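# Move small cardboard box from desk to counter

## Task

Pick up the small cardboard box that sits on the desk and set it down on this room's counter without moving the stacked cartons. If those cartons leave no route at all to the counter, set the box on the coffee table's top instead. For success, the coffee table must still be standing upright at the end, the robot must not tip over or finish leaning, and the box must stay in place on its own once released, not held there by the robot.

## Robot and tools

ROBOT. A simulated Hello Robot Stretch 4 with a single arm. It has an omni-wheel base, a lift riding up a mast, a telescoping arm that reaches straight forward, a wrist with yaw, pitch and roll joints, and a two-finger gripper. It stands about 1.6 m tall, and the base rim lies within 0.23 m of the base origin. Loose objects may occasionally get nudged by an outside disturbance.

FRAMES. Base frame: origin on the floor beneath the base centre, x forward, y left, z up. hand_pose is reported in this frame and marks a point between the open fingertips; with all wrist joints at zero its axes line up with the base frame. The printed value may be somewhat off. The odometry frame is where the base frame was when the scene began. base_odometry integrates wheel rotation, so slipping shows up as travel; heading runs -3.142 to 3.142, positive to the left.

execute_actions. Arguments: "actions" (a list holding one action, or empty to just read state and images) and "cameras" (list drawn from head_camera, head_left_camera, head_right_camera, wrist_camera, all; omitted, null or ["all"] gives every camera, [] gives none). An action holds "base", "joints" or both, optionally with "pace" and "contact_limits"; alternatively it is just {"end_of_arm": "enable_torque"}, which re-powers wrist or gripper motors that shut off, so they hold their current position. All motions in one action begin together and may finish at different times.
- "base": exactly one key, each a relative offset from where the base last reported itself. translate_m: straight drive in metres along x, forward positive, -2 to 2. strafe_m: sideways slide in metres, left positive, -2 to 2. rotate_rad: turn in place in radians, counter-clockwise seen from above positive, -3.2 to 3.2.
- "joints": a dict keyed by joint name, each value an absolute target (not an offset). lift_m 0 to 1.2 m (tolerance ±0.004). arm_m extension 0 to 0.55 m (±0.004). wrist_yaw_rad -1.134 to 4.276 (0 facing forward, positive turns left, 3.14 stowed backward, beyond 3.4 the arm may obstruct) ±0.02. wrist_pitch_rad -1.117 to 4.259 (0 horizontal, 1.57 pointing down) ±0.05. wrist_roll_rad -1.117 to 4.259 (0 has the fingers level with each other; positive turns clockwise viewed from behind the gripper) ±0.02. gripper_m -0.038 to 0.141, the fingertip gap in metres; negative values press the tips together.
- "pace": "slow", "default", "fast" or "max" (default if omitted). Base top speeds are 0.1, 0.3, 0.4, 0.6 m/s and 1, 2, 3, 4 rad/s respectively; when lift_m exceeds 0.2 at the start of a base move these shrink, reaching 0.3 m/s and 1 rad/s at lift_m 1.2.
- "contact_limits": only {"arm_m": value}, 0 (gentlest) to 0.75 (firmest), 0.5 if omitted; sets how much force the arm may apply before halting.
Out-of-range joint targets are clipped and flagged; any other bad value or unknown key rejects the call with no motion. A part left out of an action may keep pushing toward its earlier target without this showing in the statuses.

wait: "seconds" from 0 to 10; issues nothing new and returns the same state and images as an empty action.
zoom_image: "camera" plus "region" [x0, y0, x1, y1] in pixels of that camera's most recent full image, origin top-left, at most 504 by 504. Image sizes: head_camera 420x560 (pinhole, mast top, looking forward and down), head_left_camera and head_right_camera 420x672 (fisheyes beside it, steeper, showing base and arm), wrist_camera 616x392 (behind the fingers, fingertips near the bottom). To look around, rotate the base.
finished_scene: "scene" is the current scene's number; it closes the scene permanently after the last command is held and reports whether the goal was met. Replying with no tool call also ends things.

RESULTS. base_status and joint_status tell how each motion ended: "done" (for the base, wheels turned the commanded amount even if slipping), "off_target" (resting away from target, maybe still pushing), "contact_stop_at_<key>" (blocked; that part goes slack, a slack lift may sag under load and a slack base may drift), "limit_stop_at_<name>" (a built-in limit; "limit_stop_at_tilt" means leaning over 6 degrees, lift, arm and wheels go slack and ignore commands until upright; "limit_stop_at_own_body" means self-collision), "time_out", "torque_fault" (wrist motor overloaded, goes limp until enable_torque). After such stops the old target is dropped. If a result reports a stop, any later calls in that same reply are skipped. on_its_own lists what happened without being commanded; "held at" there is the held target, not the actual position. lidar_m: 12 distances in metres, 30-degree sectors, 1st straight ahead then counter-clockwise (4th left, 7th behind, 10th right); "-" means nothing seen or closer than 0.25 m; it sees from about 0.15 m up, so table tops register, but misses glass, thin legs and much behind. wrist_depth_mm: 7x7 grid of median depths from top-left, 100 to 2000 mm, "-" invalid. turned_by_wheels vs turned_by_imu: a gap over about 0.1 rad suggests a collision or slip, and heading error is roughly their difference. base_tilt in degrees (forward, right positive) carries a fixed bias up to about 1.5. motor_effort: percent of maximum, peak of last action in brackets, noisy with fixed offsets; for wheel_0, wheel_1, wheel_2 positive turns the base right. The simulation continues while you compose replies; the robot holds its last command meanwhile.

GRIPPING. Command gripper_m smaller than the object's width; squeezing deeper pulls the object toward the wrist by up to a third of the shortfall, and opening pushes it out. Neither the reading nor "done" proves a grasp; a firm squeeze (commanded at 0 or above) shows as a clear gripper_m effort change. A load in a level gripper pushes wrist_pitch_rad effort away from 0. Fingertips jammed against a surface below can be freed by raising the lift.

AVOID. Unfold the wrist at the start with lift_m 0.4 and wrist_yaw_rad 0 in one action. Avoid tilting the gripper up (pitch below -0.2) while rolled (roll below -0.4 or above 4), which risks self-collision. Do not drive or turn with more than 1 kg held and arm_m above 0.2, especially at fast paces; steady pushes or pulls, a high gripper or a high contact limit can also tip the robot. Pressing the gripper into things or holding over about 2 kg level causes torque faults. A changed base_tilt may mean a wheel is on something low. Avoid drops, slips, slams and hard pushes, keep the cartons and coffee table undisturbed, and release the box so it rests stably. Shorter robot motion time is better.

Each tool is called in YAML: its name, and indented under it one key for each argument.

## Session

execute_actions:
  actions: []

Scene clock: 0.00 s.
base_odometry: x=+0.000 y=+0.000 heading=+0.000 (m, m, rad; odometry frame)
turned_by_wheels: +0.000 (rad since the last result)
turned_by_imu: +0.000 (rad since the last result)
base_tilt: forward=+0.6 right=-1.0 (deg)
lidar_m: 1.14 1.08 1.19 1.35 2.86 1.22 0.91 0.87 1.17 0.87 0.80 0.87
base_status: not commanded
joint_positions: lift_m=+0.293 arm_m=-0.001 wrist_yaw_rad=+3.227 wrist_pitch_rad=+0.001 wrist_roll_rad=-0.014 gripper_m=+0.057
joint_status: not commanded
motor_effort: lift_m=+21 arm_m=-1 wrist_yaw_rad=-1 wrist_pitch_rad=-6 wrist_roll_rad=-2 gripper_m=-4 wheel_0=+0 wheel_1=+0 wheel_2=+1 (%)
hand_pose: x=-0.1249 y=+0.0624 z=+0.4709 quat_wxyz=(-0.043, +0.000, -0.007, +0.999) (m; base frame)
wrist_depth_mm: - - 139 1430 1255 1366 1499 / - - 137 1205 1205 1397 1464 / - - 131 250 1255 1756 1499 / - 110 138 1098 1255 1808 1537 / 185 231 1281 1255 1255 1366 1537 / 189 1281 206 1098 196 1308 1430 / 190 931 1008 112 1098 1060 1118
pictures: head_camera, head_left_camera, head_right_camera, wrist_camera
Images, in order (width x height): head_camera 420x560, head_left_camera 420x672, head_right_camera 420x672, wrist_camera 616x392.

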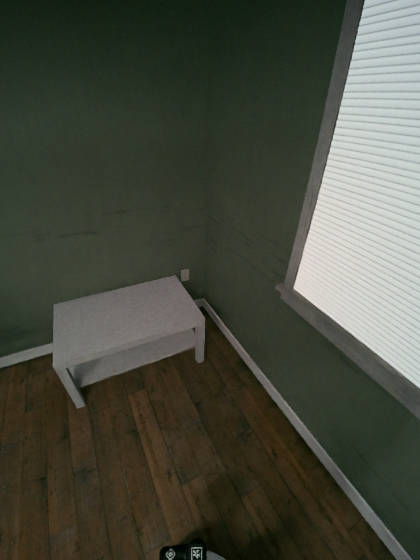

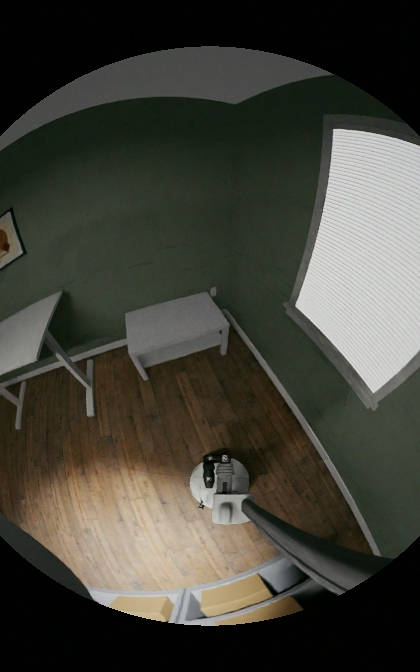

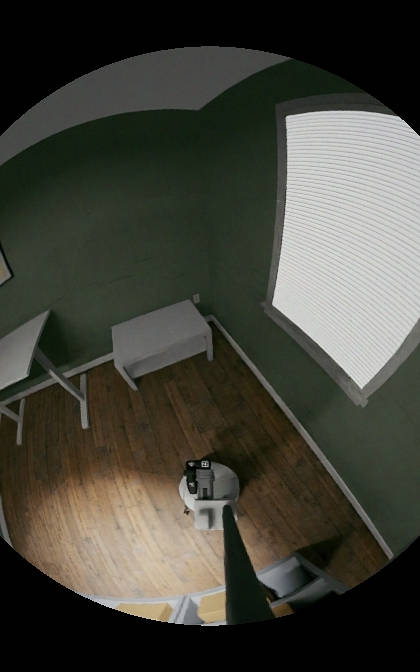

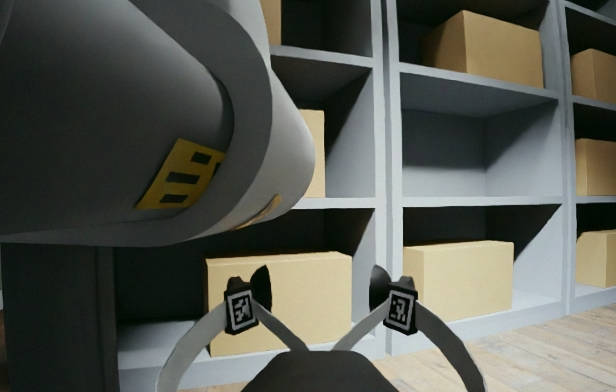

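execute_actions:
  actions:
    - {"base":{"rotate_rad":1.5},"joints":{"lift_m":0.95,"wrist_yaw_rad":0,"wrist_pitch_rad":0.3,"gripper_m":0.14},"pace":"fast"}

Scene clock: 2.90 s.
base_odometry: x=+0.000 y=+0.000 heading=+1.499 (m, m, rad; odometry frame)
turned_by_wheels: +1.499 (rad since the last result)
turned_by_imu: +1.511 (rad since the last result)
base_tilt: forward=+0.8 right=-1.1 (deg)
lidar_m: 1.19 2.84 1.28 0.93 0.89 0.91 0.90 0.80 0.84 1.14 1.09 1.13
base_status: done
joint_positions: lift_m=+0.950 arm_m=-0.001 wrist_yaw_rad=+0.000 wrist_pitch_rad=+0.302 wrist_roll_rad=-0.014 gripper_m=+0.140
joint_status: all done
motor_effort: lift_m=+24(23) arm_m=-1(1) wrist_yaw_rad=-2(7) wrist_pitch_rad=-7(2) wrist_roll_rad=-2(2) gripper_m=+0(7) wheel_0=-5(13) wheel_1=-4(11) wheel_2=-5(14) (%)
hand_pose: x=+0.4454 y=-0.0874 z=+1.0421 quat_wxyz=(+0.989, -0.007, +0.151, +0.001) (m; base frame)
wrist_depth_mm: - - - - - 1499 1229 / - - - - - 1537 1281 / - - - - 1366 1366 1308 / - - - - - 1499 1336 / - - - - - 1537 1397 / 1863 1863 1756 1921 1863 217 1397 / 1576 1499 1576 112 1537 1430 1430
pictures: head_camera, head_left_camera, head_right_camera, wrist_camera
Images, in order (width x height): head_camera 420x560, head_left_camera 420x672, head_right_camera 420x672, wrist_camera 616x392.

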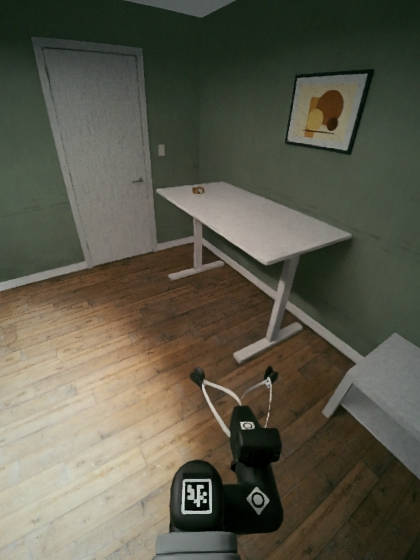

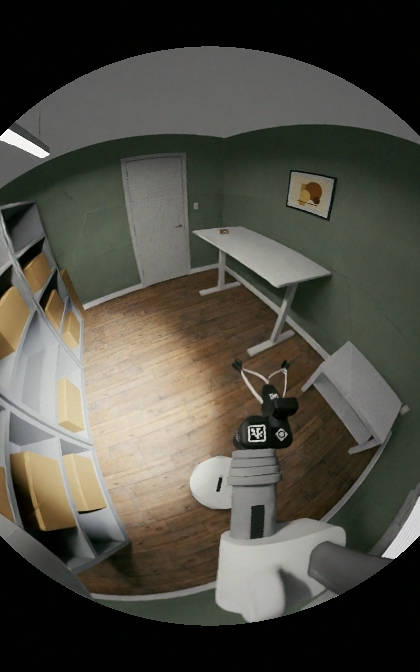

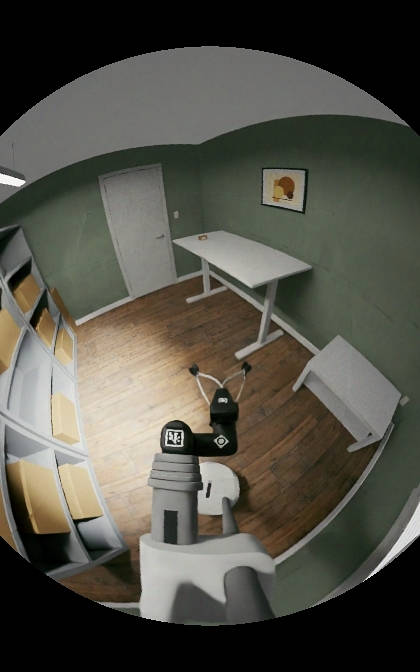

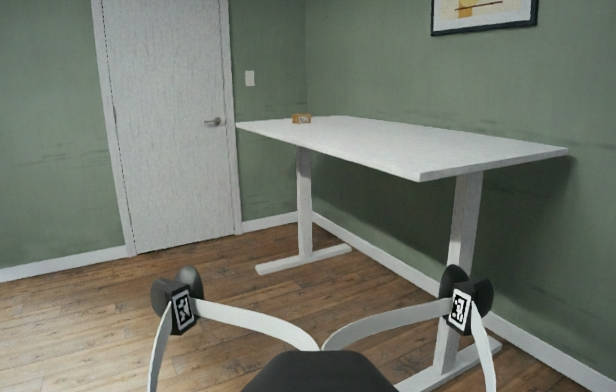

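execute_actions:
  actions:
    - {"base":{"rotate_rad":0.3},"pace":"fast"}
  cameras: []

execute_actions:
  actions:
    - {"base":{"translate_m":1.9},"pace":"fast"}
  cameras: ["head_left_camera"]

execute_actions:
  actions:
    - {"base":{"rotate_rad":-0.9},"pace":"fast"}
  cameras: ["head_camera","wrist_camera"]

Scene clock: 4.33 s.
base_odometry: x=+0.000 y=+0.000 heading=+1.798 (m, m, rad; odometry frame)
turned_by_wheels: +0.299 (rad since the last result)
turned_by_imu: +0.301 (rad since the last result)
base_tilt: forward=+0.7 right=-0.9 (deg)
lidar_m: 1.90 1.76 1.04 0.89 0.90 1.02 0.82 0.80 0.98 1.09 1.09 1.18
base_status: done
joint_positions: lift_m=+0.950 arm_m=-0.001 wrist_yaw_rad=+0.000 wrist_pitch_rad=+0.302 wrist_roll_rad=-0.014 gripper_m=+0.140
joint_status: not commanded
motor_effort: lift_m=+24(24) arm_m=-1(1) wrist_yaw_rad=-1(2) wrist_pitch_rad=-5(7) wrist_roll_rad=-2(1) gripper_m=+1(1) wheel_0=-5(11) wheel_1=-4(9) wheel_2=-5(6) (%)
hand_pose: x=+0.4454 y=-0.0874 z=+1.0421 quat_wxyz=(+0.989, -0.007, +0.151, +0.001) (m; base frame)
wrist_depth_mm: - - - - - - 1618 / - - - - - - 1576 / - - - - - 1397 1397 / - - - - - - 1576 / - - - - - - 1708 / 1756 1808 1756 1921 1863 217 1661 / 1537 1537 1576 112 1576 1499 1464
pictures: none
No camera images: the call's "cameras" was empty. Leave "cameras" out to get every camera's image.

Scene clock: 10.90 s.
base_odometry: x=-0.428 y=+1.851 heading=+1.798 (m, m, rad; odometry frame)
turned_by_wheels: +0.000 (rad since the last result)
turned_by_imu: -0.006 (rad since the last result)
base_tilt: forward=+0.6 right=-0.8 (deg)
lidar_m: 0.99 1.00 1.22 1.35 1.34 1.61 2.68 0.84 0.47 0.39 0.41 0.50
base_status: done
joint_positions: lift_m=+0.950 arm_m=-0.001 wrist_yaw_rad=+0.000 wrist_pitch_rad=+0.302 wrist_roll_rad=-0.014 gripper_m=+0.140
joint_status: not commanded
motor_effort: lift_m=+23(24) arm_m=-1(1) wrist_yaw_rad=-1(1) wrist_pitch_rad=-6(5) wrist_roll_rad=-1(2) gripper_m=-1(3) wheel_0=+3(11) wheel_1=+3(10) wheel_2=-1(13) (%)
hand_pose: x=+0.4454 y=-0.0874 z=+1.0421 quat_wxyz=(+0.989, -0.007, +0.151, +0.001) (m; base frame)
wrist_depth_mm: 661 691 732 759 798 866 904 / 691 715 750 798 831 904 931 / 699 750 788 831 866 931 1008 / 741 778 820 854 904 991 1060 / 778 809 854 917 960 1042 1118 / 820 842 878 946 991 217 359 / 854 878 946 112 1078 1160 1229
pictures: head_left_camera
Images, in order (width x height): head_left_camera 420x672.

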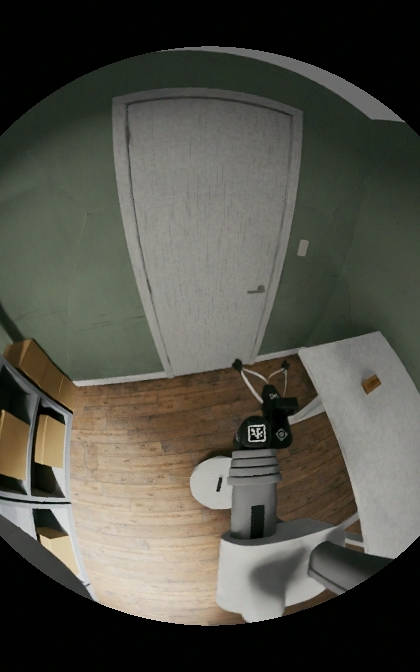

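Scene clock: 12.63 s.
base_odometry: x=-0.428 y=+1.851 heading=+0.899 (m, m, rad; odometry frame)
turned_by_wheels: -0.899 (rad since the last result)
turned_by_imu: -0.908 (rad since the last result)
base_tilt: forward=+0.6 right=-0.8 (deg)
lidar_m: 0.42 0.57 1.00 1.02 1.37 1.35 1.39 1.77 2.64 0.67 0.43 0.40
base_status: done
joint_positions: lift_m=+0.950 arm_m=-0.001 wrist_yaw_rad=+0.000 wrist_pitch_rad=+0.302 wrist_roll_rad=-0.014 gripper_m=+0.140
joint_status: not commanded
motor_effort: lift_m=+23(23) arm_m=-1(1) wrist_yaw_rad=-1(2) wrist_pitch_rad=-7(5) wrist_roll_rad=-2(2) gripper_m=+0(1) wheel_0=+4(12) wheel_1=+3(8) wheel_2=+5(11) (%)
hand_pose: x=+0.4454 y=-0.0874 z=+1.0421 quat_wxyz=(+0.989, -0.007, +0.151, +0.001) (m; base frame)
wrist_depth_mm: 891 1078 1118 976 891 809 750 / 891 1098 1182 1042 931 831 759 / 917 1138 1229 1078 960 866 798 / 931 1160 1205 723 707 707 683 / 917 488 488 488 480 469 459 / 904 362 330 366 359 217 343 / 976 1118 301 112 290 281 283
pictures: head_camera, wrist_camera
Images, in order (width x height): head_camera 420x560, wrist_camera 616x392.

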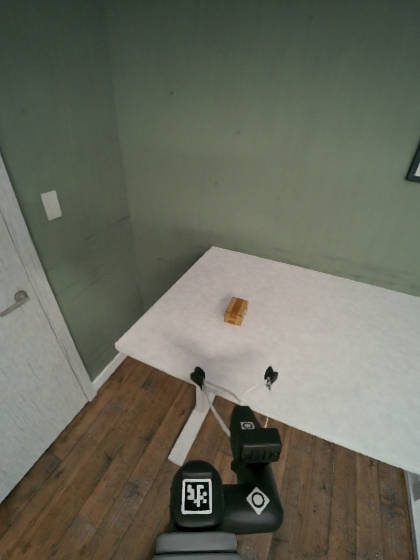

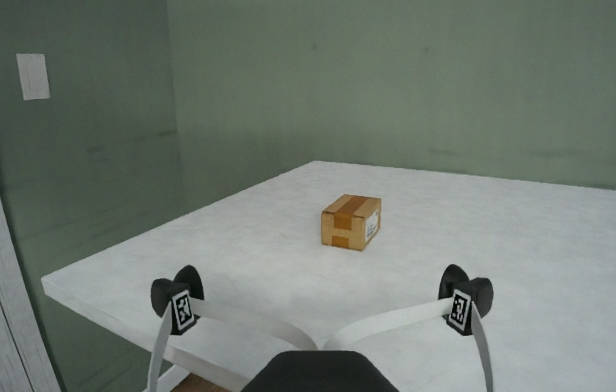

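execute_actions:
  actions:
    - {"base":{"rotate_rad":-0.055},"joints":{"lift_m":0.887,"arm_m":0.28}}
  cameras: ["wrist_camera"]

Scene clock: 14.87 s.
base_odometry: x=-0.428 y=+1.851 heading=+0.845 (m, m, rad; odometry frame)
turned_by_wheels: -0.054 (rad since the last result)
turned_by_imu: -0.055 (rad since the last result)
base_tilt: forward=+0.5 right=-1.0 (deg)
lidar_m: 0.42 0.55 1.00 1.02 1.30 1.35 1.39 1.72 2.64 0.72 0.44 0.40
base_status: done
joint_positions: lift_m=+0.887 arm_m=+0.279 wrist_yaw_rad=+0.000 wrist_pitch_rad=+0.302 wrist_roll_rad=-0.014 gripper_m=+0.140
joint_status: all done
motor_effort: lift_m=+17(23) arm_m=+6(7) wrist_yaw_rad=+0(0) wrist_pitch_rad=-6(4) wrist_roll_rad=-3(2) gripper_m=+0(2) wheel_0=+4(9) wheel_1=+4(8) wheel_2=+4(10) (%)
hand_pose: x=+0.7253 y=-0.0874 z=+0.9797 quat_wxyz=(+0.989, -0.007, +0.150, +0.001) (m; base frame)
wrist_depth_mm: 842 891 788 707 647 591 554 / 854 931 831 741 676 621 569 / 866 976 866 759 699 640 591 / 878 1008 517 508 504 492 488 / 345 345 343 229 296 330 324 / 253 242 216 204 229 216 243 / 207 202 207 112 204 197 -
pictures: wrist_camera
Images, in order (width x height): wrist_camera 616x392.

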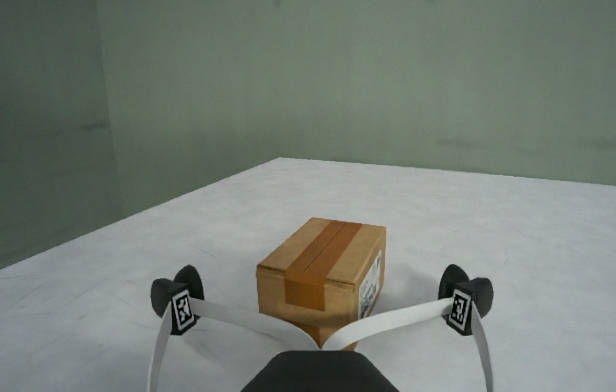

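execute_actions:
  actions:
    - {"joints":{"gripper_m":0.01,"arm_m":0.295}}
  cameras: ["wrist_camera"]

execute_actions:
  actions:
    - {"joints":{"lift_m":0.94}}
  cameras: ["wrist_camera"]

execute_actions:
  actions:
    - {"base":{"rotate_rad":2.73},"joints":{"arm_m":0}}

Scene clock: 17.43 s.
base_odometry: x=-0.428 y=+1.851 heading=+0.845 (m, m, rad; odometry frame)
turned_by_wheels: +0.000 (rad since the last result)
turned_by_imu: -0.001 (rad since the last result)
base_tilt: forward=+0.6 right=-0.9 (deg)
lidar_m: 0.41 0.54 1.00 1.02 1.32 1.36 1.38 1.74 2.65 0.72 0.43 0.39
base_status: not commanded
joint_positions: lift_m=+0.887 arm_m=+0.294 wrist_yaw_rad=+0.000 wrist_pitch_rad=+0.303 wrist_roll_rad=-0.014 gripper_m=+0.010
joint_status: all done
motor_effort: lift_m=+17(17) arm_m=+5(7) wrist_yaw_rad=-1(1) wrist_pitch_rad=-8(8) wrist_roll_rad=-2(1) gripper_m=-19(23) wheel_0=+4(4) wheel_1=+4(5) wheel_2=+4(4) (%)
hand_pose: x=+0.7402 y=-0.0874 z=+0.9794 quat_wxyz=(+0.989, -0.007, +0.151, +0.001) (m; base frame)
wrist_depth_mm: 842 878 778 699 640 580 539 / 842 917 798 723 661 603 559 / 866 960 854 750 691 627 580 / 866 991 512 504 496 488 480 / 342 342 342 217 314 329 322 / 251 253 181 174 186 246 242 / 206 192 202 112 198 189 -
pictures: wrist_camera
Images, in order (width x height): wrist_camera 616x392.

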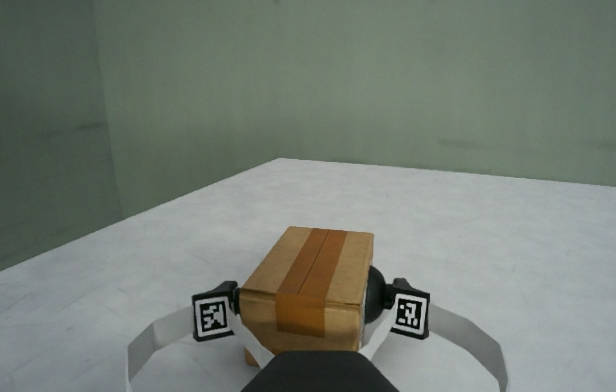

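Scene clock: 18.57 s.
base_odometry: x=-0.428 y=+1.851 heading=+0.845 (m, m, rad; odometry frame)
turned_by_wheels: +0.000 (rad since the last result)
turned_by_imu: +0.000 (rad since the last result)
base_tilt: forward=+0.7 right=-0.9 (deg)
lidar_m: 0.41 0.53 0.99 1.01 1.28 1.35 1.38 1.71 2.63 0.69 0.44 0.41
base_status: not commanded
joint_positions: lift_m=+0.940 arm_m=+0.294 wrist_yaw_rad=+0.000 wrist_pitch_rad=+0.303 wrist_roll_rad=-0.014 gripper_m=+0.010
joint_status: all done
motor_effort: lift_m=+24(26) arm_m=+6(6) wrist_yaw_rad=-2(1) wrist_pitch_rad=-8(9) wrist_roll_rad=-2(1) gripper_m=-22(23) wheel_0=+4(4) wheel_1=+4(4) wheel_2=+4(4) (%)
hand_pose: x=+0.7402 y=-0.0874 z=+1.0318 quat_wxyz=(+0.989, -0.007, +0.151, +0.001) (m; base frame)
wrist_depth_mm: 842 854 768 699 634 580 539 / 842 917 809 723 661 603 559 / 866 960 854 768 691 621 580 / 878 1008 891 676 676 634 597 / 891 991 459 217 424 442 433 / 338 342 182 174 186 330 324 / 277 259 271 112 267 254 -
pictures: wrist_camera
Images, in order (width x height): wrist_camera 616x392.

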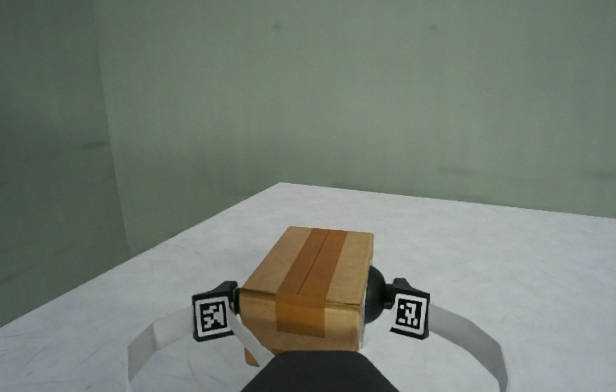

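Scene clock: 21.40 s.
base_odometry: x=-0.428 y=+1.851 heading=-2.709 (m, m, rad; odometry frame)
turned_by_wheels: +2.729 (rad since the last result)
turned_by_imu: +2.754 (rad since the last result)
base_tilt: forward=+0.6 right=-0.9 (deg)
lidar_m: 1.32 1.36 1.84 2.69 0.66 0.46 0.42 0.42 0.58 1.00 1.02 1.40
base_status: done
joint_positions: lift_m=+0.940 arm_m=+0.001 wrist_yaw_rad=+0.000 wrist_pitch_rad=+0.303 wrist_roll_rad=-0.014 gripper_m=+0.010
joint_status: all done
motor_effort: lift_m=+23(24) arm_m=-6(7) wrist_yaw_rad=-1(0) wrist_pitch_rad=-8(9) wrist_roll_rad=-2(2) gripper_m=-20(21) wheel_0=-3(9) wheel_1=-3(9) wheel_2=-4(9) (%)
hand_pose: x=+0.4473 y=-0.0874 z=+1.0318 quat_wxyz=(+0.988, -0.007, +0.151, +0.001) (m; base frame)
wrist_depth_mm: 1397 1397 1205 1397 1430 1205 1229 / 1060 1060 1205 1078 1078 1336 1255 / 1098 1118 1118 1366 1118 1366 1255 / 1576 1576 1255 1182 1499 1205 1182 / 1366 1366 1229 218 1255 1229 1229 / 1336 1397 181 174 187 1281 1255 / 1336 1366 1336 112 1366 1366 1281
pictures: head_camera, head_left_camera, head_right_camera, wrist_camera
Images, in order (width x height): head_camera 420x560, head_left_camera 420x672, head_right_camera 420x672, wrist_camera 616x392.

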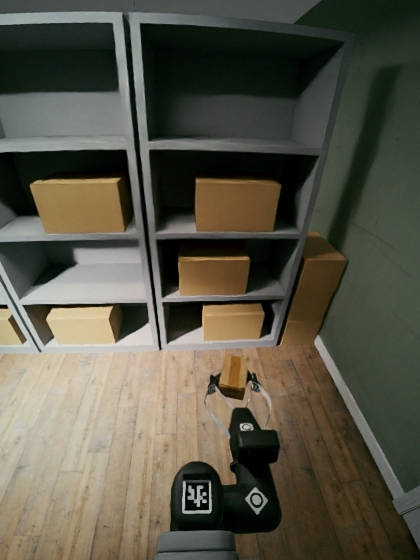

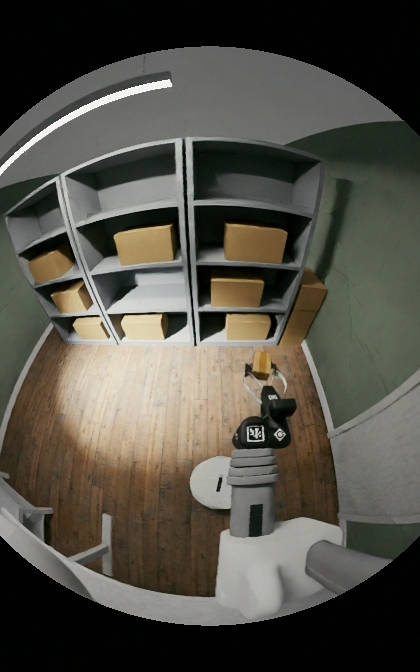

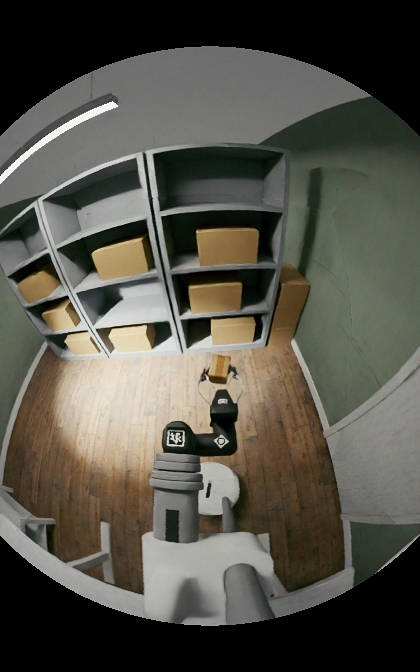

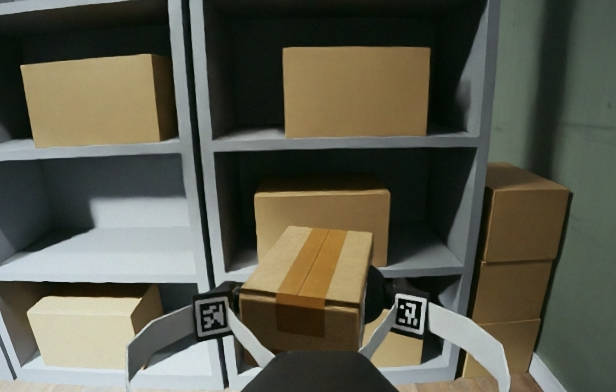

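execute_actions:
  actions:
    - {"base":{"translate_m":0.55},"joints":{"lift_m":0.5},"pace":"fast"}
  cameras: []

execute_actions:
  actions:
    - {"base":{"strafe_m":2.0},"pace":"max"}
  cameras: []

execute_actions:
  actions:
    - {"base":{"strafe_m":0.35},"pace":"fast"}
  cameras: ["head_camera","wrist_camera"]

Scene clock: 28.00 s.
base_odometry: x=-0.927 y=+1.620 heading=-2.708 (m, m, rad; odometry frame)
turned_by_wheels: +0.001 (rad since the last result)
turned_by_imu: -0.003 (rad since the last result)
base_tilt: forward=+0.5 right=-1.0 (deg)
lidar_m: 0.78 0.79 1.09 2.70 1.98 1.03 0.93 0.99 1.04 0.99 1.01 0.82
base_status: done
joint_positions: lift_m=+0.500 arm_m=+0.001 wrist_yaw_rad=+0.000 wrist_pitch_rad=+0.303 wrist_roll_rad=-0.014 gripper_m=+0.010
joint_status: all done
motor_effort: lift_m=+18(22) arm_m=-5(6) wrist_yaw_rad=-2(1) wrist_pitch_rad=-9(9) wrist_roll_rad=-3(2) gripper_m=-22(23) wheel_0=+5(7) wheel_1=+4(9) wheel_2=-1(13) (%)
hand_pose: x=+0.4472 y=-0.0874 z=+0.5922 quat_wxyz=(+0.988, -0.007, +0.151, +0.001) (m; base frame)
wrist_depth_mm: 517 621 544 549 549 904 699 / 569 627 559 564 564 878 707 / 946 627 591 591 591 891 723 / 603 603 609 609 609 654 647 / 946 647 1098 218 768 842 732 / 931 661 181 174 186 683 723 / 854 699 842 112 715 732 741
pictures: none
No camera images: the call's "cameras" was empty. Leave "cameras" out to get every camera's image.

Scene clock: 33.23 s.
base_odometry: x=-0.087 y=-0.195 heading=-2.708 (m, m, rad; odometry frame)
turned_by_wheels: +0.000 (rad since the last result)
turned_by_imu: -0.003 (rad since the last result)
base_tilt: forward=+0.7 right=-0.9 (deg)
lidar_m: 0.67 1.11 0.77 0.70 0.72 0.99 1.27 1.34 1.40 2.96 1.04 0.73
base_status: done
joint_positions: lift_m=+0.500 arm_m=+0.001 wrist_yaw_rad=+0.000 wrist_pitch_rad=+0.303 wrist_roll_rad=-0.014 gripper_m=+0.010
joint_status: not commanded
motor_effort: lift_m=+18(19) arm_m=-6(5) wrist_yaw_rad=-1(0) wrist_pitch_rad=-9(8) wrist_roll_rad=-2(2) gripper_m=-21(21) wheel_0=+2(14) wheel_1=+1(16) wheel_2=+0(0) (%)
hand_pose: x=+0.4472 y=-0.0874 z=+0.5922 quat_wxyz=(+0.988, -0.007, +0.151, +0.001) (m; base frame)
wrist_depth_mm: 1182 480 820 820 445 452 452 / 1160 480 854 866 466 469 469 / 1160 530 866 866 492 488 492 / 1182 525 615 554 508 508 512 / 1160 1430 574 217 715 750 732 / 1118 1118 181 174 187 597 591 / 960 891 647 112 597 597 603
pictures: none
No camera images: the call's "cameras" was empty. Leave "cameras" out to get every camera's image.

Scene clock: 35.27 s.
base_odometry: x=+0.060 y=-0.513 heading=-2.708 (m, m, rad; odometry frame)
turned_by_wheels: +0.000 (rad since the last result)
turned_by_imu: -0.001 (rad since the last result)
base_tilt: forward=+0.6 right=-0.9 (deg)
lidar_m: 0.70 0.58 0.42 0.34 0.35 0.50 1.30 1.35 1.63 3.32 1.02 0.71
base_status: done
joint_positions: lift_m=+0.500 arm_m=+0.001 wrist_yaw_rad=+0.000 wrist_pitch_rad=+0.303 wrist_roll_rad=-0.014 gripper_m=+0.010
joint_status: not commanded
motor_effort: lift_m=+19(19) arm_m=-5(6) wrist_yaw_rad=-1(3) wrist_pitch_rad=-9(9) wrist_roll_rad=-1(1) gripper_m=-22(22) wheel_0=-1(18) wheel_1=+0(15) wheel_2=+0(2) (%)
hand_pose: x=+0.4472 y=-0.0874 z=+0.5922 quat_wxyz=(+0.988, -0.007, +0.151, +0.001) (m; base frame)
wrist_depth_mm: 715 1042 - - 469 831 504 / 699 1060 - - 488 715 512 / 707 1042 - - 504 723 508 / 699 1042 - - 539 591 504 / 699 1042 1576 217 496 788 741 / 683 946 181 174 186 842 647 / 691 831 960 112 559 750 647
pictures: head_camera, wrist_camera
Images, in order (width x height): head_camera 420x560, wrist_camera 616x392.

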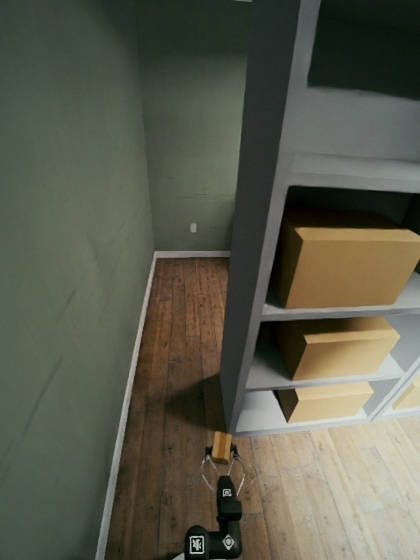

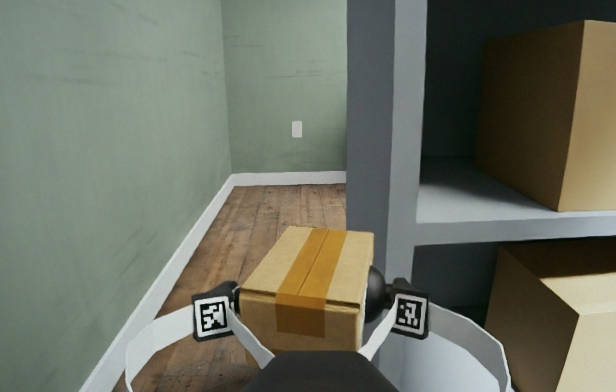

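execute_actions:
  actions:
    - {"base":{"rotate_rad":0.07}}
  cameras: []

execute_actions:
  actions:
    - {"base":{"strafe_m":0.075}}
  cameras: []

execute_actions:
  actions:
    - {"base":{"translate_m":0.47},"pace":"fast"}
  cameras: ["head_camera","head_right_camera"]

Scene clock: 36.37 s.
base_odometry: x=+0.060 y=-0.513 heading=-2.639 (m, m, rad; odometry frame)
turned_by_wheels: +0.069 (rad since the last result)
turned_by_imu: +0.069 (rad since the last result)
base_tilt: forward=+0.6 right=-0.9 (deg)
lidar_m: 0.86 0.55 0.40 0.37 0.36 0.52 1.31 1.39 1.69 2.54 0.96 0.69
base_status: done
joint_positions: lift_m=+0.500 arm_m=+0.001 wrist_yaw_rad=+0.000 wrist_pitch_rad=+0.303 wrist_roll_rad=-0.014 gripper_m=+0.010
joint_status: not commanded
motor_effort: lift_m=+19(19) arm_m=-5(6) wrist_yaw_rad=-1(0) wrist_pitch_rad=-7(7) wrist_roll_rad=-2(3) gripper_m=-21(23) wheel_0=-4(8) wheel_1=-4(5) wheel_2=-3(7) (%)
hand_pose: x=+0.4472 y=-0.0874 z=+0.5922 quat_wxyz=(+0.988, -0.007, +0.151, +0.001) (m; base frame)
wrist_depth_mm: 627 866 1618 - 647 788 627 / 615 878 1618 - 654 820 580 / 621 904 1618 - 668 831 591 / 621 891 1618 - 676 539 539 / 615 891 1464 218 496 946 715 / 615 820 181 174 186 976 715 / 621 759 946 112 535 798 707
pictures: none
No camera images: the call's "cameras" was empty. Leave "cameras" out to get every camera's image.

Scene clock: 37.67 s.
base_odometry: x=+0.096 y=-0.578 heading=-2.639 (m, m, rad; odometry frame)
turned_by_wheels: +0.000 (rad since the last result)
turned_by_imu: +0.000 (rad since the last result)
base_tilt: forward=+0.6 right=-0.9 (deg)
lidar_m: 1.15 0.44 0.30 0.30 0.31 0.42 1.31 1.38 1.74 2.54 0.96 0.73
base_status: done
joint_positions: lift_m=+0.500 arm_m=+0.001 wrist_yaw_rad=+0.000 wrist_pitch_rad=+0.303 wrist_roll_rad=-0.014 gripper_m=+0.010
joint_status: not commanded
motor_effort: lift_m=+19(19) arm_m=-5(5) wrist_yaw_rad=-2(2) wrist_pitch_rad=-8(9) wrist_roll_rad=-1(1) gripper_m=-23(23) wheel_0=-3(10) wheel_1=+2(12) wheel_2=+0(2) (%)
hand_pose: x=+0.4472 y=-0.0874 z=+0.5922 quat_wxyz=(+0.988, -0.007, +0.151, +0.001) (m; base frame)
wrist_depth_mm: 530 750 1366 - - 442 788 / 525 750 1397 - - 445 741 / 530 759 1397 - - 496 699 / 530 759 1397 - - 500 580 / 525 759 1336 217 778 500 768 / 525 699 181 174 186 549 820 / 530 647 946 112 759 535 788
pictures: none
No camera images: the call's "cameras" was empty. Leave "cameras" out to get every camera's image.

Scene clock: 40.13 s.
base_odometry: x=-0.316 y=-0.805 heading=-2.639 (m, m, rad; odometry frame)
turned_by_wheels: +0.001 (rad since the last result)
turned_by_imu: -0.001 (rad since the last result)
base_tilt: forward=+0.5 right=-0.9 (deg)
lidar_m: 1.18 0.43 0.31 0.28 0.31 0.45 1.16 1.86 2.34 0.84 0.32 0.40
base_status: done
joint_positions: lift_m=+0.500 arm_m=+0.001 wrist_yaw_rad=+0.000 wrist_pitch_rad=+0.303 wrist_roll_rad=-0.014 gripper_m=+0.010
joint_status: not commanded
motor_effort: lift_m=+19(19) arm_m=-6(6) wrist_yaw_rad=-1(1) wrist_pitch_rad=-10(9) wrist_roll_rad=-2(2) gripper_m=-22(23) wheel_0=+4(10) wheel_1=+2(10) wheel_2=+1(14) (%)
hand_pose: x=+0.4472 y=-0.0874 z=+0.5922 quat_wxyz=(+0.988, -0.007, +0.151, +0.001) (m; base frame)
wrist_depth_mm: 525 732 1366 1863 1863 1808 317 / 517 741 1366 - - 1430 320 / 521 741 1397 - - 1499 327 / 521 750 1397 - - 1537 329 / 521 741 1336 218 1464 1366 329 / 517 691 182 174 186 430 324 / 517 634 946 112 917 379 320
pictures: head_camera, head_right_camera
Images, in order (width x height): head_camera 420x560, head_right_camera 420x672.

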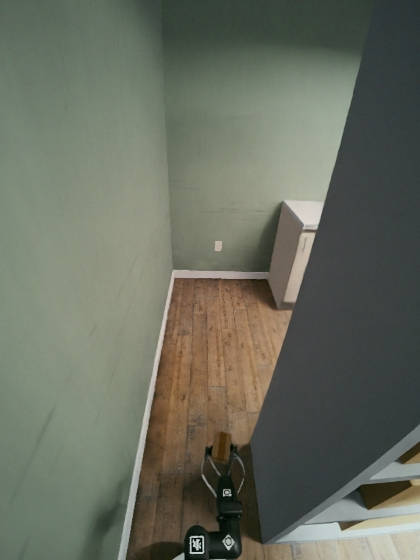

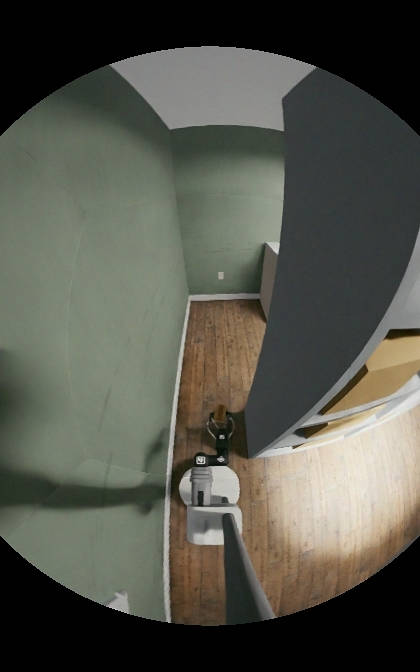

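execute_actions:
  actions:
    - {"base":{"translate_m":1.15},"joints":{"lift_m":0.94},"pace":"fast"}
  cameras: ["head_right_camera"]

execute_actions:
  actions:
    - {"base":{"strafe_m":-0.85},"joints":{"arm_m":0.4},"pace":"fast"}
  cameras: ["head_camera","wrist_camera"]

Scene clock: 44.63 s.
base_odometry: x=-1.323 y=-1.359 heading=-2.638 (m, m, rad; odometry frame)
turned_by_wheels: +0.000 (rad since the last result)
turned_by_imu: -0.003 (rad since the last result)
base_tilt: forward=+0.6 right=-0.9 (deg)
lidar_m: 1.16 0.41 0.30 0.28 0.29 0.44 1.30 0.52 0.63 1.85 0.99 1.08
base_status: done
joint_positions: lift_m=+0.940 arm_m=+0.001 wrist_yaw_rad=+0.000 wrist_pitch_rad=+0.303 wrist_roll_rad=-0.014 gripper_m=+0.010
joint_status: all done
motor_effort: lift_m=+24(26) arm_m=-5(5) wrist_yaw_rad=-1(1) wrist_pitch_rad=-11(10) wrist_roll_rad=-2(2) gripper_m=-22(21) wheel_0=+5(11) wheel_1=+2(10) wheel_2=-1(17) (%)
hand_pose: x=+0.4472 y=-0.0874 z=+1.0318 quat_wxyz=(+0.988, -0.007, +0.151, +0.001) (m; base frame)
wrist_depth_mm: 504 707 904 917 891 878 878 / 500 715 960 946 917 917 904 / 504 723 991 991 960 960 946 / 504 723 1042 1025 1025 1008 976 / 500 723 1078 217 1060 1060 991 / 496 668 181 174 187 1098 976 / 504 615 1098 112 1182 1138 960
pictures: head_right_camera
Images, in order (width x height): head_right_camera 420x672.

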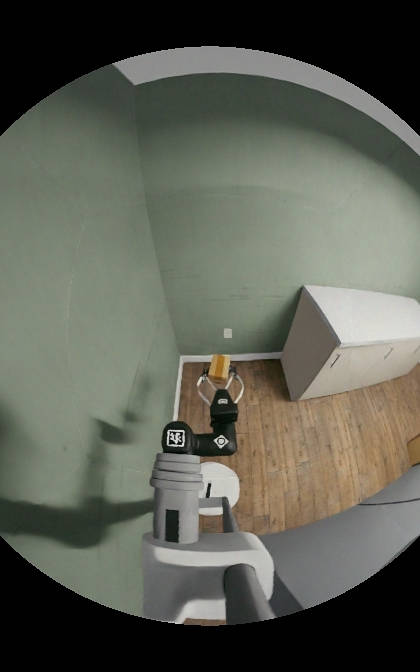

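Scene clock: 48.20 s.
base_odometry: x=-1.733 y=-0.615 heading=-2.638 (m, m, rad; odometry frame)
turned_by_wheels: +0.000 (rad since the last result)
turned_by_imu: +0.000 (rad since the last result)
base_tilt: forward=+0.6 right=-0.9 (deg)
lidar_m: 0.59 1.26 1.17 1.12 0.63 0.46 0.44 0.46 0.66 1.28 0.87 0.63
base_status: done
joint_positions: lift_m=+0.940 arm_m=+0.399 wrist_yaw_rad=+0.000 wrist_pitch_rad=+0.303 wrist_roll_rad=-0.014 gripper_m=+0.010
joint_status: all done
motor_effort: lift_m=+23(24) arm_m=+6(7) wrist_yaw_rad=-1(2) wrist_pitch_rad=-8(9) wrist_roll_rad=-2(1) gripper_m=-21(23) wheel_0=+2(12) wheel_1=+0(14) wheel_2=+0(2) (%)
hand_pose: x=+0.8452 y=-0.0874 z=+1.0318 quat_wxyz=(+0.988, -0.007, +0.151, +0.001) (m; base frame)
wrist_depth_mm: 554 549 544 539 530 521 521 / 574 569 564 559 559 544 539 / 603 597 591 585 580 574 569 / 640 627 621 615 609 597 591 / 676 661 640 217 504 530 517 / 707 699 181 174 186 397 387 / 750 324 324 112 320 303 319
pictures: head_camera, wrist_camera
Images, in order (width x height): head_camera 420x560, wrist_camera 616x392.

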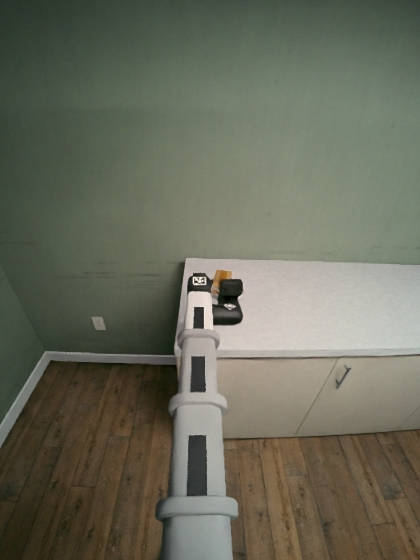

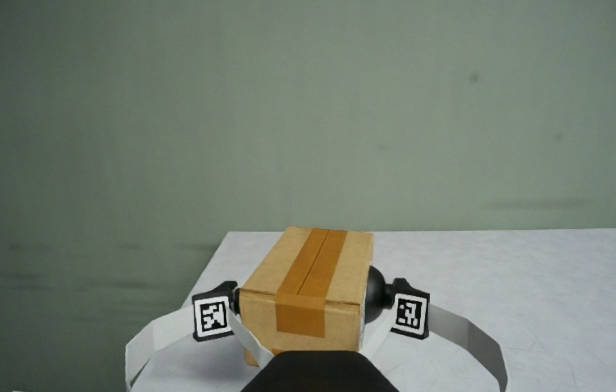

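execute_actions:
  actions:
    - {"base":{"strafe_m":-0.04},"joints":{"lift_m":0.85}}
  cameras: []

execute_actions:
  actions:
    - {"joints":{"gripper_m":0.11}}
  cameras: []

execute_actions:
  actions:
    - {"joints":{"arm_m":0.27,"lift_m":0.87},"pace":"fast"}
  cameras: ["wrist_camera"]

Scene clock: 50.73 s.
base_odometry: x=-1.753 y=-0.580 heading=-2.638 (m, m, rad; odometry frame)
turned_by_wheels: +0.000 (rad since the last result)
turned_by_imu: -0.001 (rad since the last result)
base_tilt: forward=+0.6 right=-0.9 (deg)
lidar_m: 0.60 1.27 1.20 1.16 0.65 0.46 0.43 0.45 0.65 1.26 0.85 0.61
base_status: done
joint_positions: lift_m=+0.850 arm_m=+0.399 wrist_yaw_rad=+0.000 wrist_pitch_rad=+0.303 wrist_roll_rad=-0.014 gripper_m=+0.010
joint_status: all done
motor_effort: lift_m=+18(21) arm_m=+5(5) wrist_yaw_rad=-1(1) wrist_pitch_rad=-8(9) wrist_roll_rad=-2(1) gripper_m=-21(22) wheel_0=+3(12) wheel_1=-3(11) wheel_2=+0(1) (%)
hand_pose: x=+0.8453 y=-0.0874 z=+0.9423 quat_wxyz=(+0.988, -0.007, +0.151, +0.001) (m; base frame)
wrist_depth_mm: 554 549 544 539 530 525 521 / 574 569 564 559 554 549 539 / 603 603 591 585 580 569 564 / 634 627 517 517 504 500 492 / 668 349 345 218 320 334 329 / 270 258 181 174 186 250 246 / 209 196 205 112 202 191 -
pictures: none
No camera images: the call's "cameras" was empty. Leave "cameras" out to get every camera's image.

Scene clock: 52.57 s.
base_odometry: x=-1.753 y=-0.580 heading=-2.638 (m, m, rad; odometry frame)
turned_by_wheels: +0.000 (rad since the last result)
turned_by_imu: -0.001 (rad since the last result)
base_tilt: forward=+0.5 right=-0.8 (deg)
lidar_m: 0.61 1.27 1.22 1.17 0.63 0.45 0.44 0.46 0.65 1.23 0.84 0.64
base_status: not commanded
joint_positions: lift_m=+0.850 arm_m=+0.399 wrist_yaw_rad=+0.000 wrist_pitch_rad=+0.303 wrist_roll_rad=-0.014 gripper_m=+0.110
joint_status: all done
motor_effort: lift_m=+18(18) arm_m=+5(5) wrist_yaw_rad=+0(0) wrist_pitch_rad=-8(8) wrist_roll_rad=-1(2) gripper_m=-2(23) wheel_0=+3(3) wheel_1=-3(3) wheel_2=+0(0) (%)
hand_pose: x=+0.8453 y=-0.0874 z=+0.9425 quat_wxyz=(+0.989, -0.007, +0.151, +0.001) (m; base frame)
wrist_depth_mm: 549 549 544 539 535 521 521 / 574 574 569 554 554 549 539 / 603 597 591 585 580 574 564 / 634 627 521 512 508 500 496 / 668 349 347 235 320 336 330 / 271 259 201 191 200 238 247 / 210 204 206 112 204 200 -
pictures: none
No camera images: the call's "cameras" was empty. Leave "cameras" out to get every camera's image.

Scene clock: 53.77 s.
base_odometry: x=-1.753 y=-0.580 heading=-2.638 (m, m, rad; odometry frame)
turned_by_wheels: +0.000 (rad since the last result)
turned_by_imu: +0.000 (rad since the last result)
base_tilt: forward=+0.7 right=-0.8 (deg)
lidar_m: 0.60 1.27 1.22 1.16 0.64 0.45 0.44 0.46 0.65 1.22 0.86 0.63
base_status: not commanded
joint_positions: lift_m=+0.870 arm_m=+0.271 wrist_yaw_rad=+0.000 wrist_pitch_rad=+0.302 wrist_roll_rad=-0.014 gripper_m=+0.110
joint_status: all done
motor_effort: lift_m=+23(27) arm_m=-6(7) wrist_yaw_rad=+0(1) wrist_pitch_rad=-5(6) wrist_roll_rad=-2(1) gripper_m=-2(1) wheel_0=+3(4) wheel_1=-3(3) wheel_2=+0(0) (%)
hand_pose: x=+0.7173 y=-0.0875 z=+0.9621 quat_wxyz=(+0.989, -0.007, +0.151, +0.001) (m; base frame)
wrist_depth_mm: 668 661 661 647 647 634 634 / 699 699 691 683 676 668 654 / 732 723 723 715 699 691 683 / 768 768 591 580 574 564 554 / 809 788 394 322 384 377 373 / 854 293 202 293 262 268 277 / 237 230 233 112 230 226 -
pictures: wrist_camera
Images, in order (width x height): wrist_camera 616x392.

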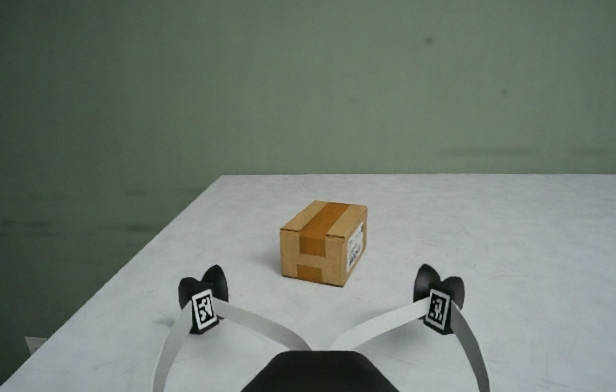

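finished_scene:
  scene: 2

The scene is finished: the task was done.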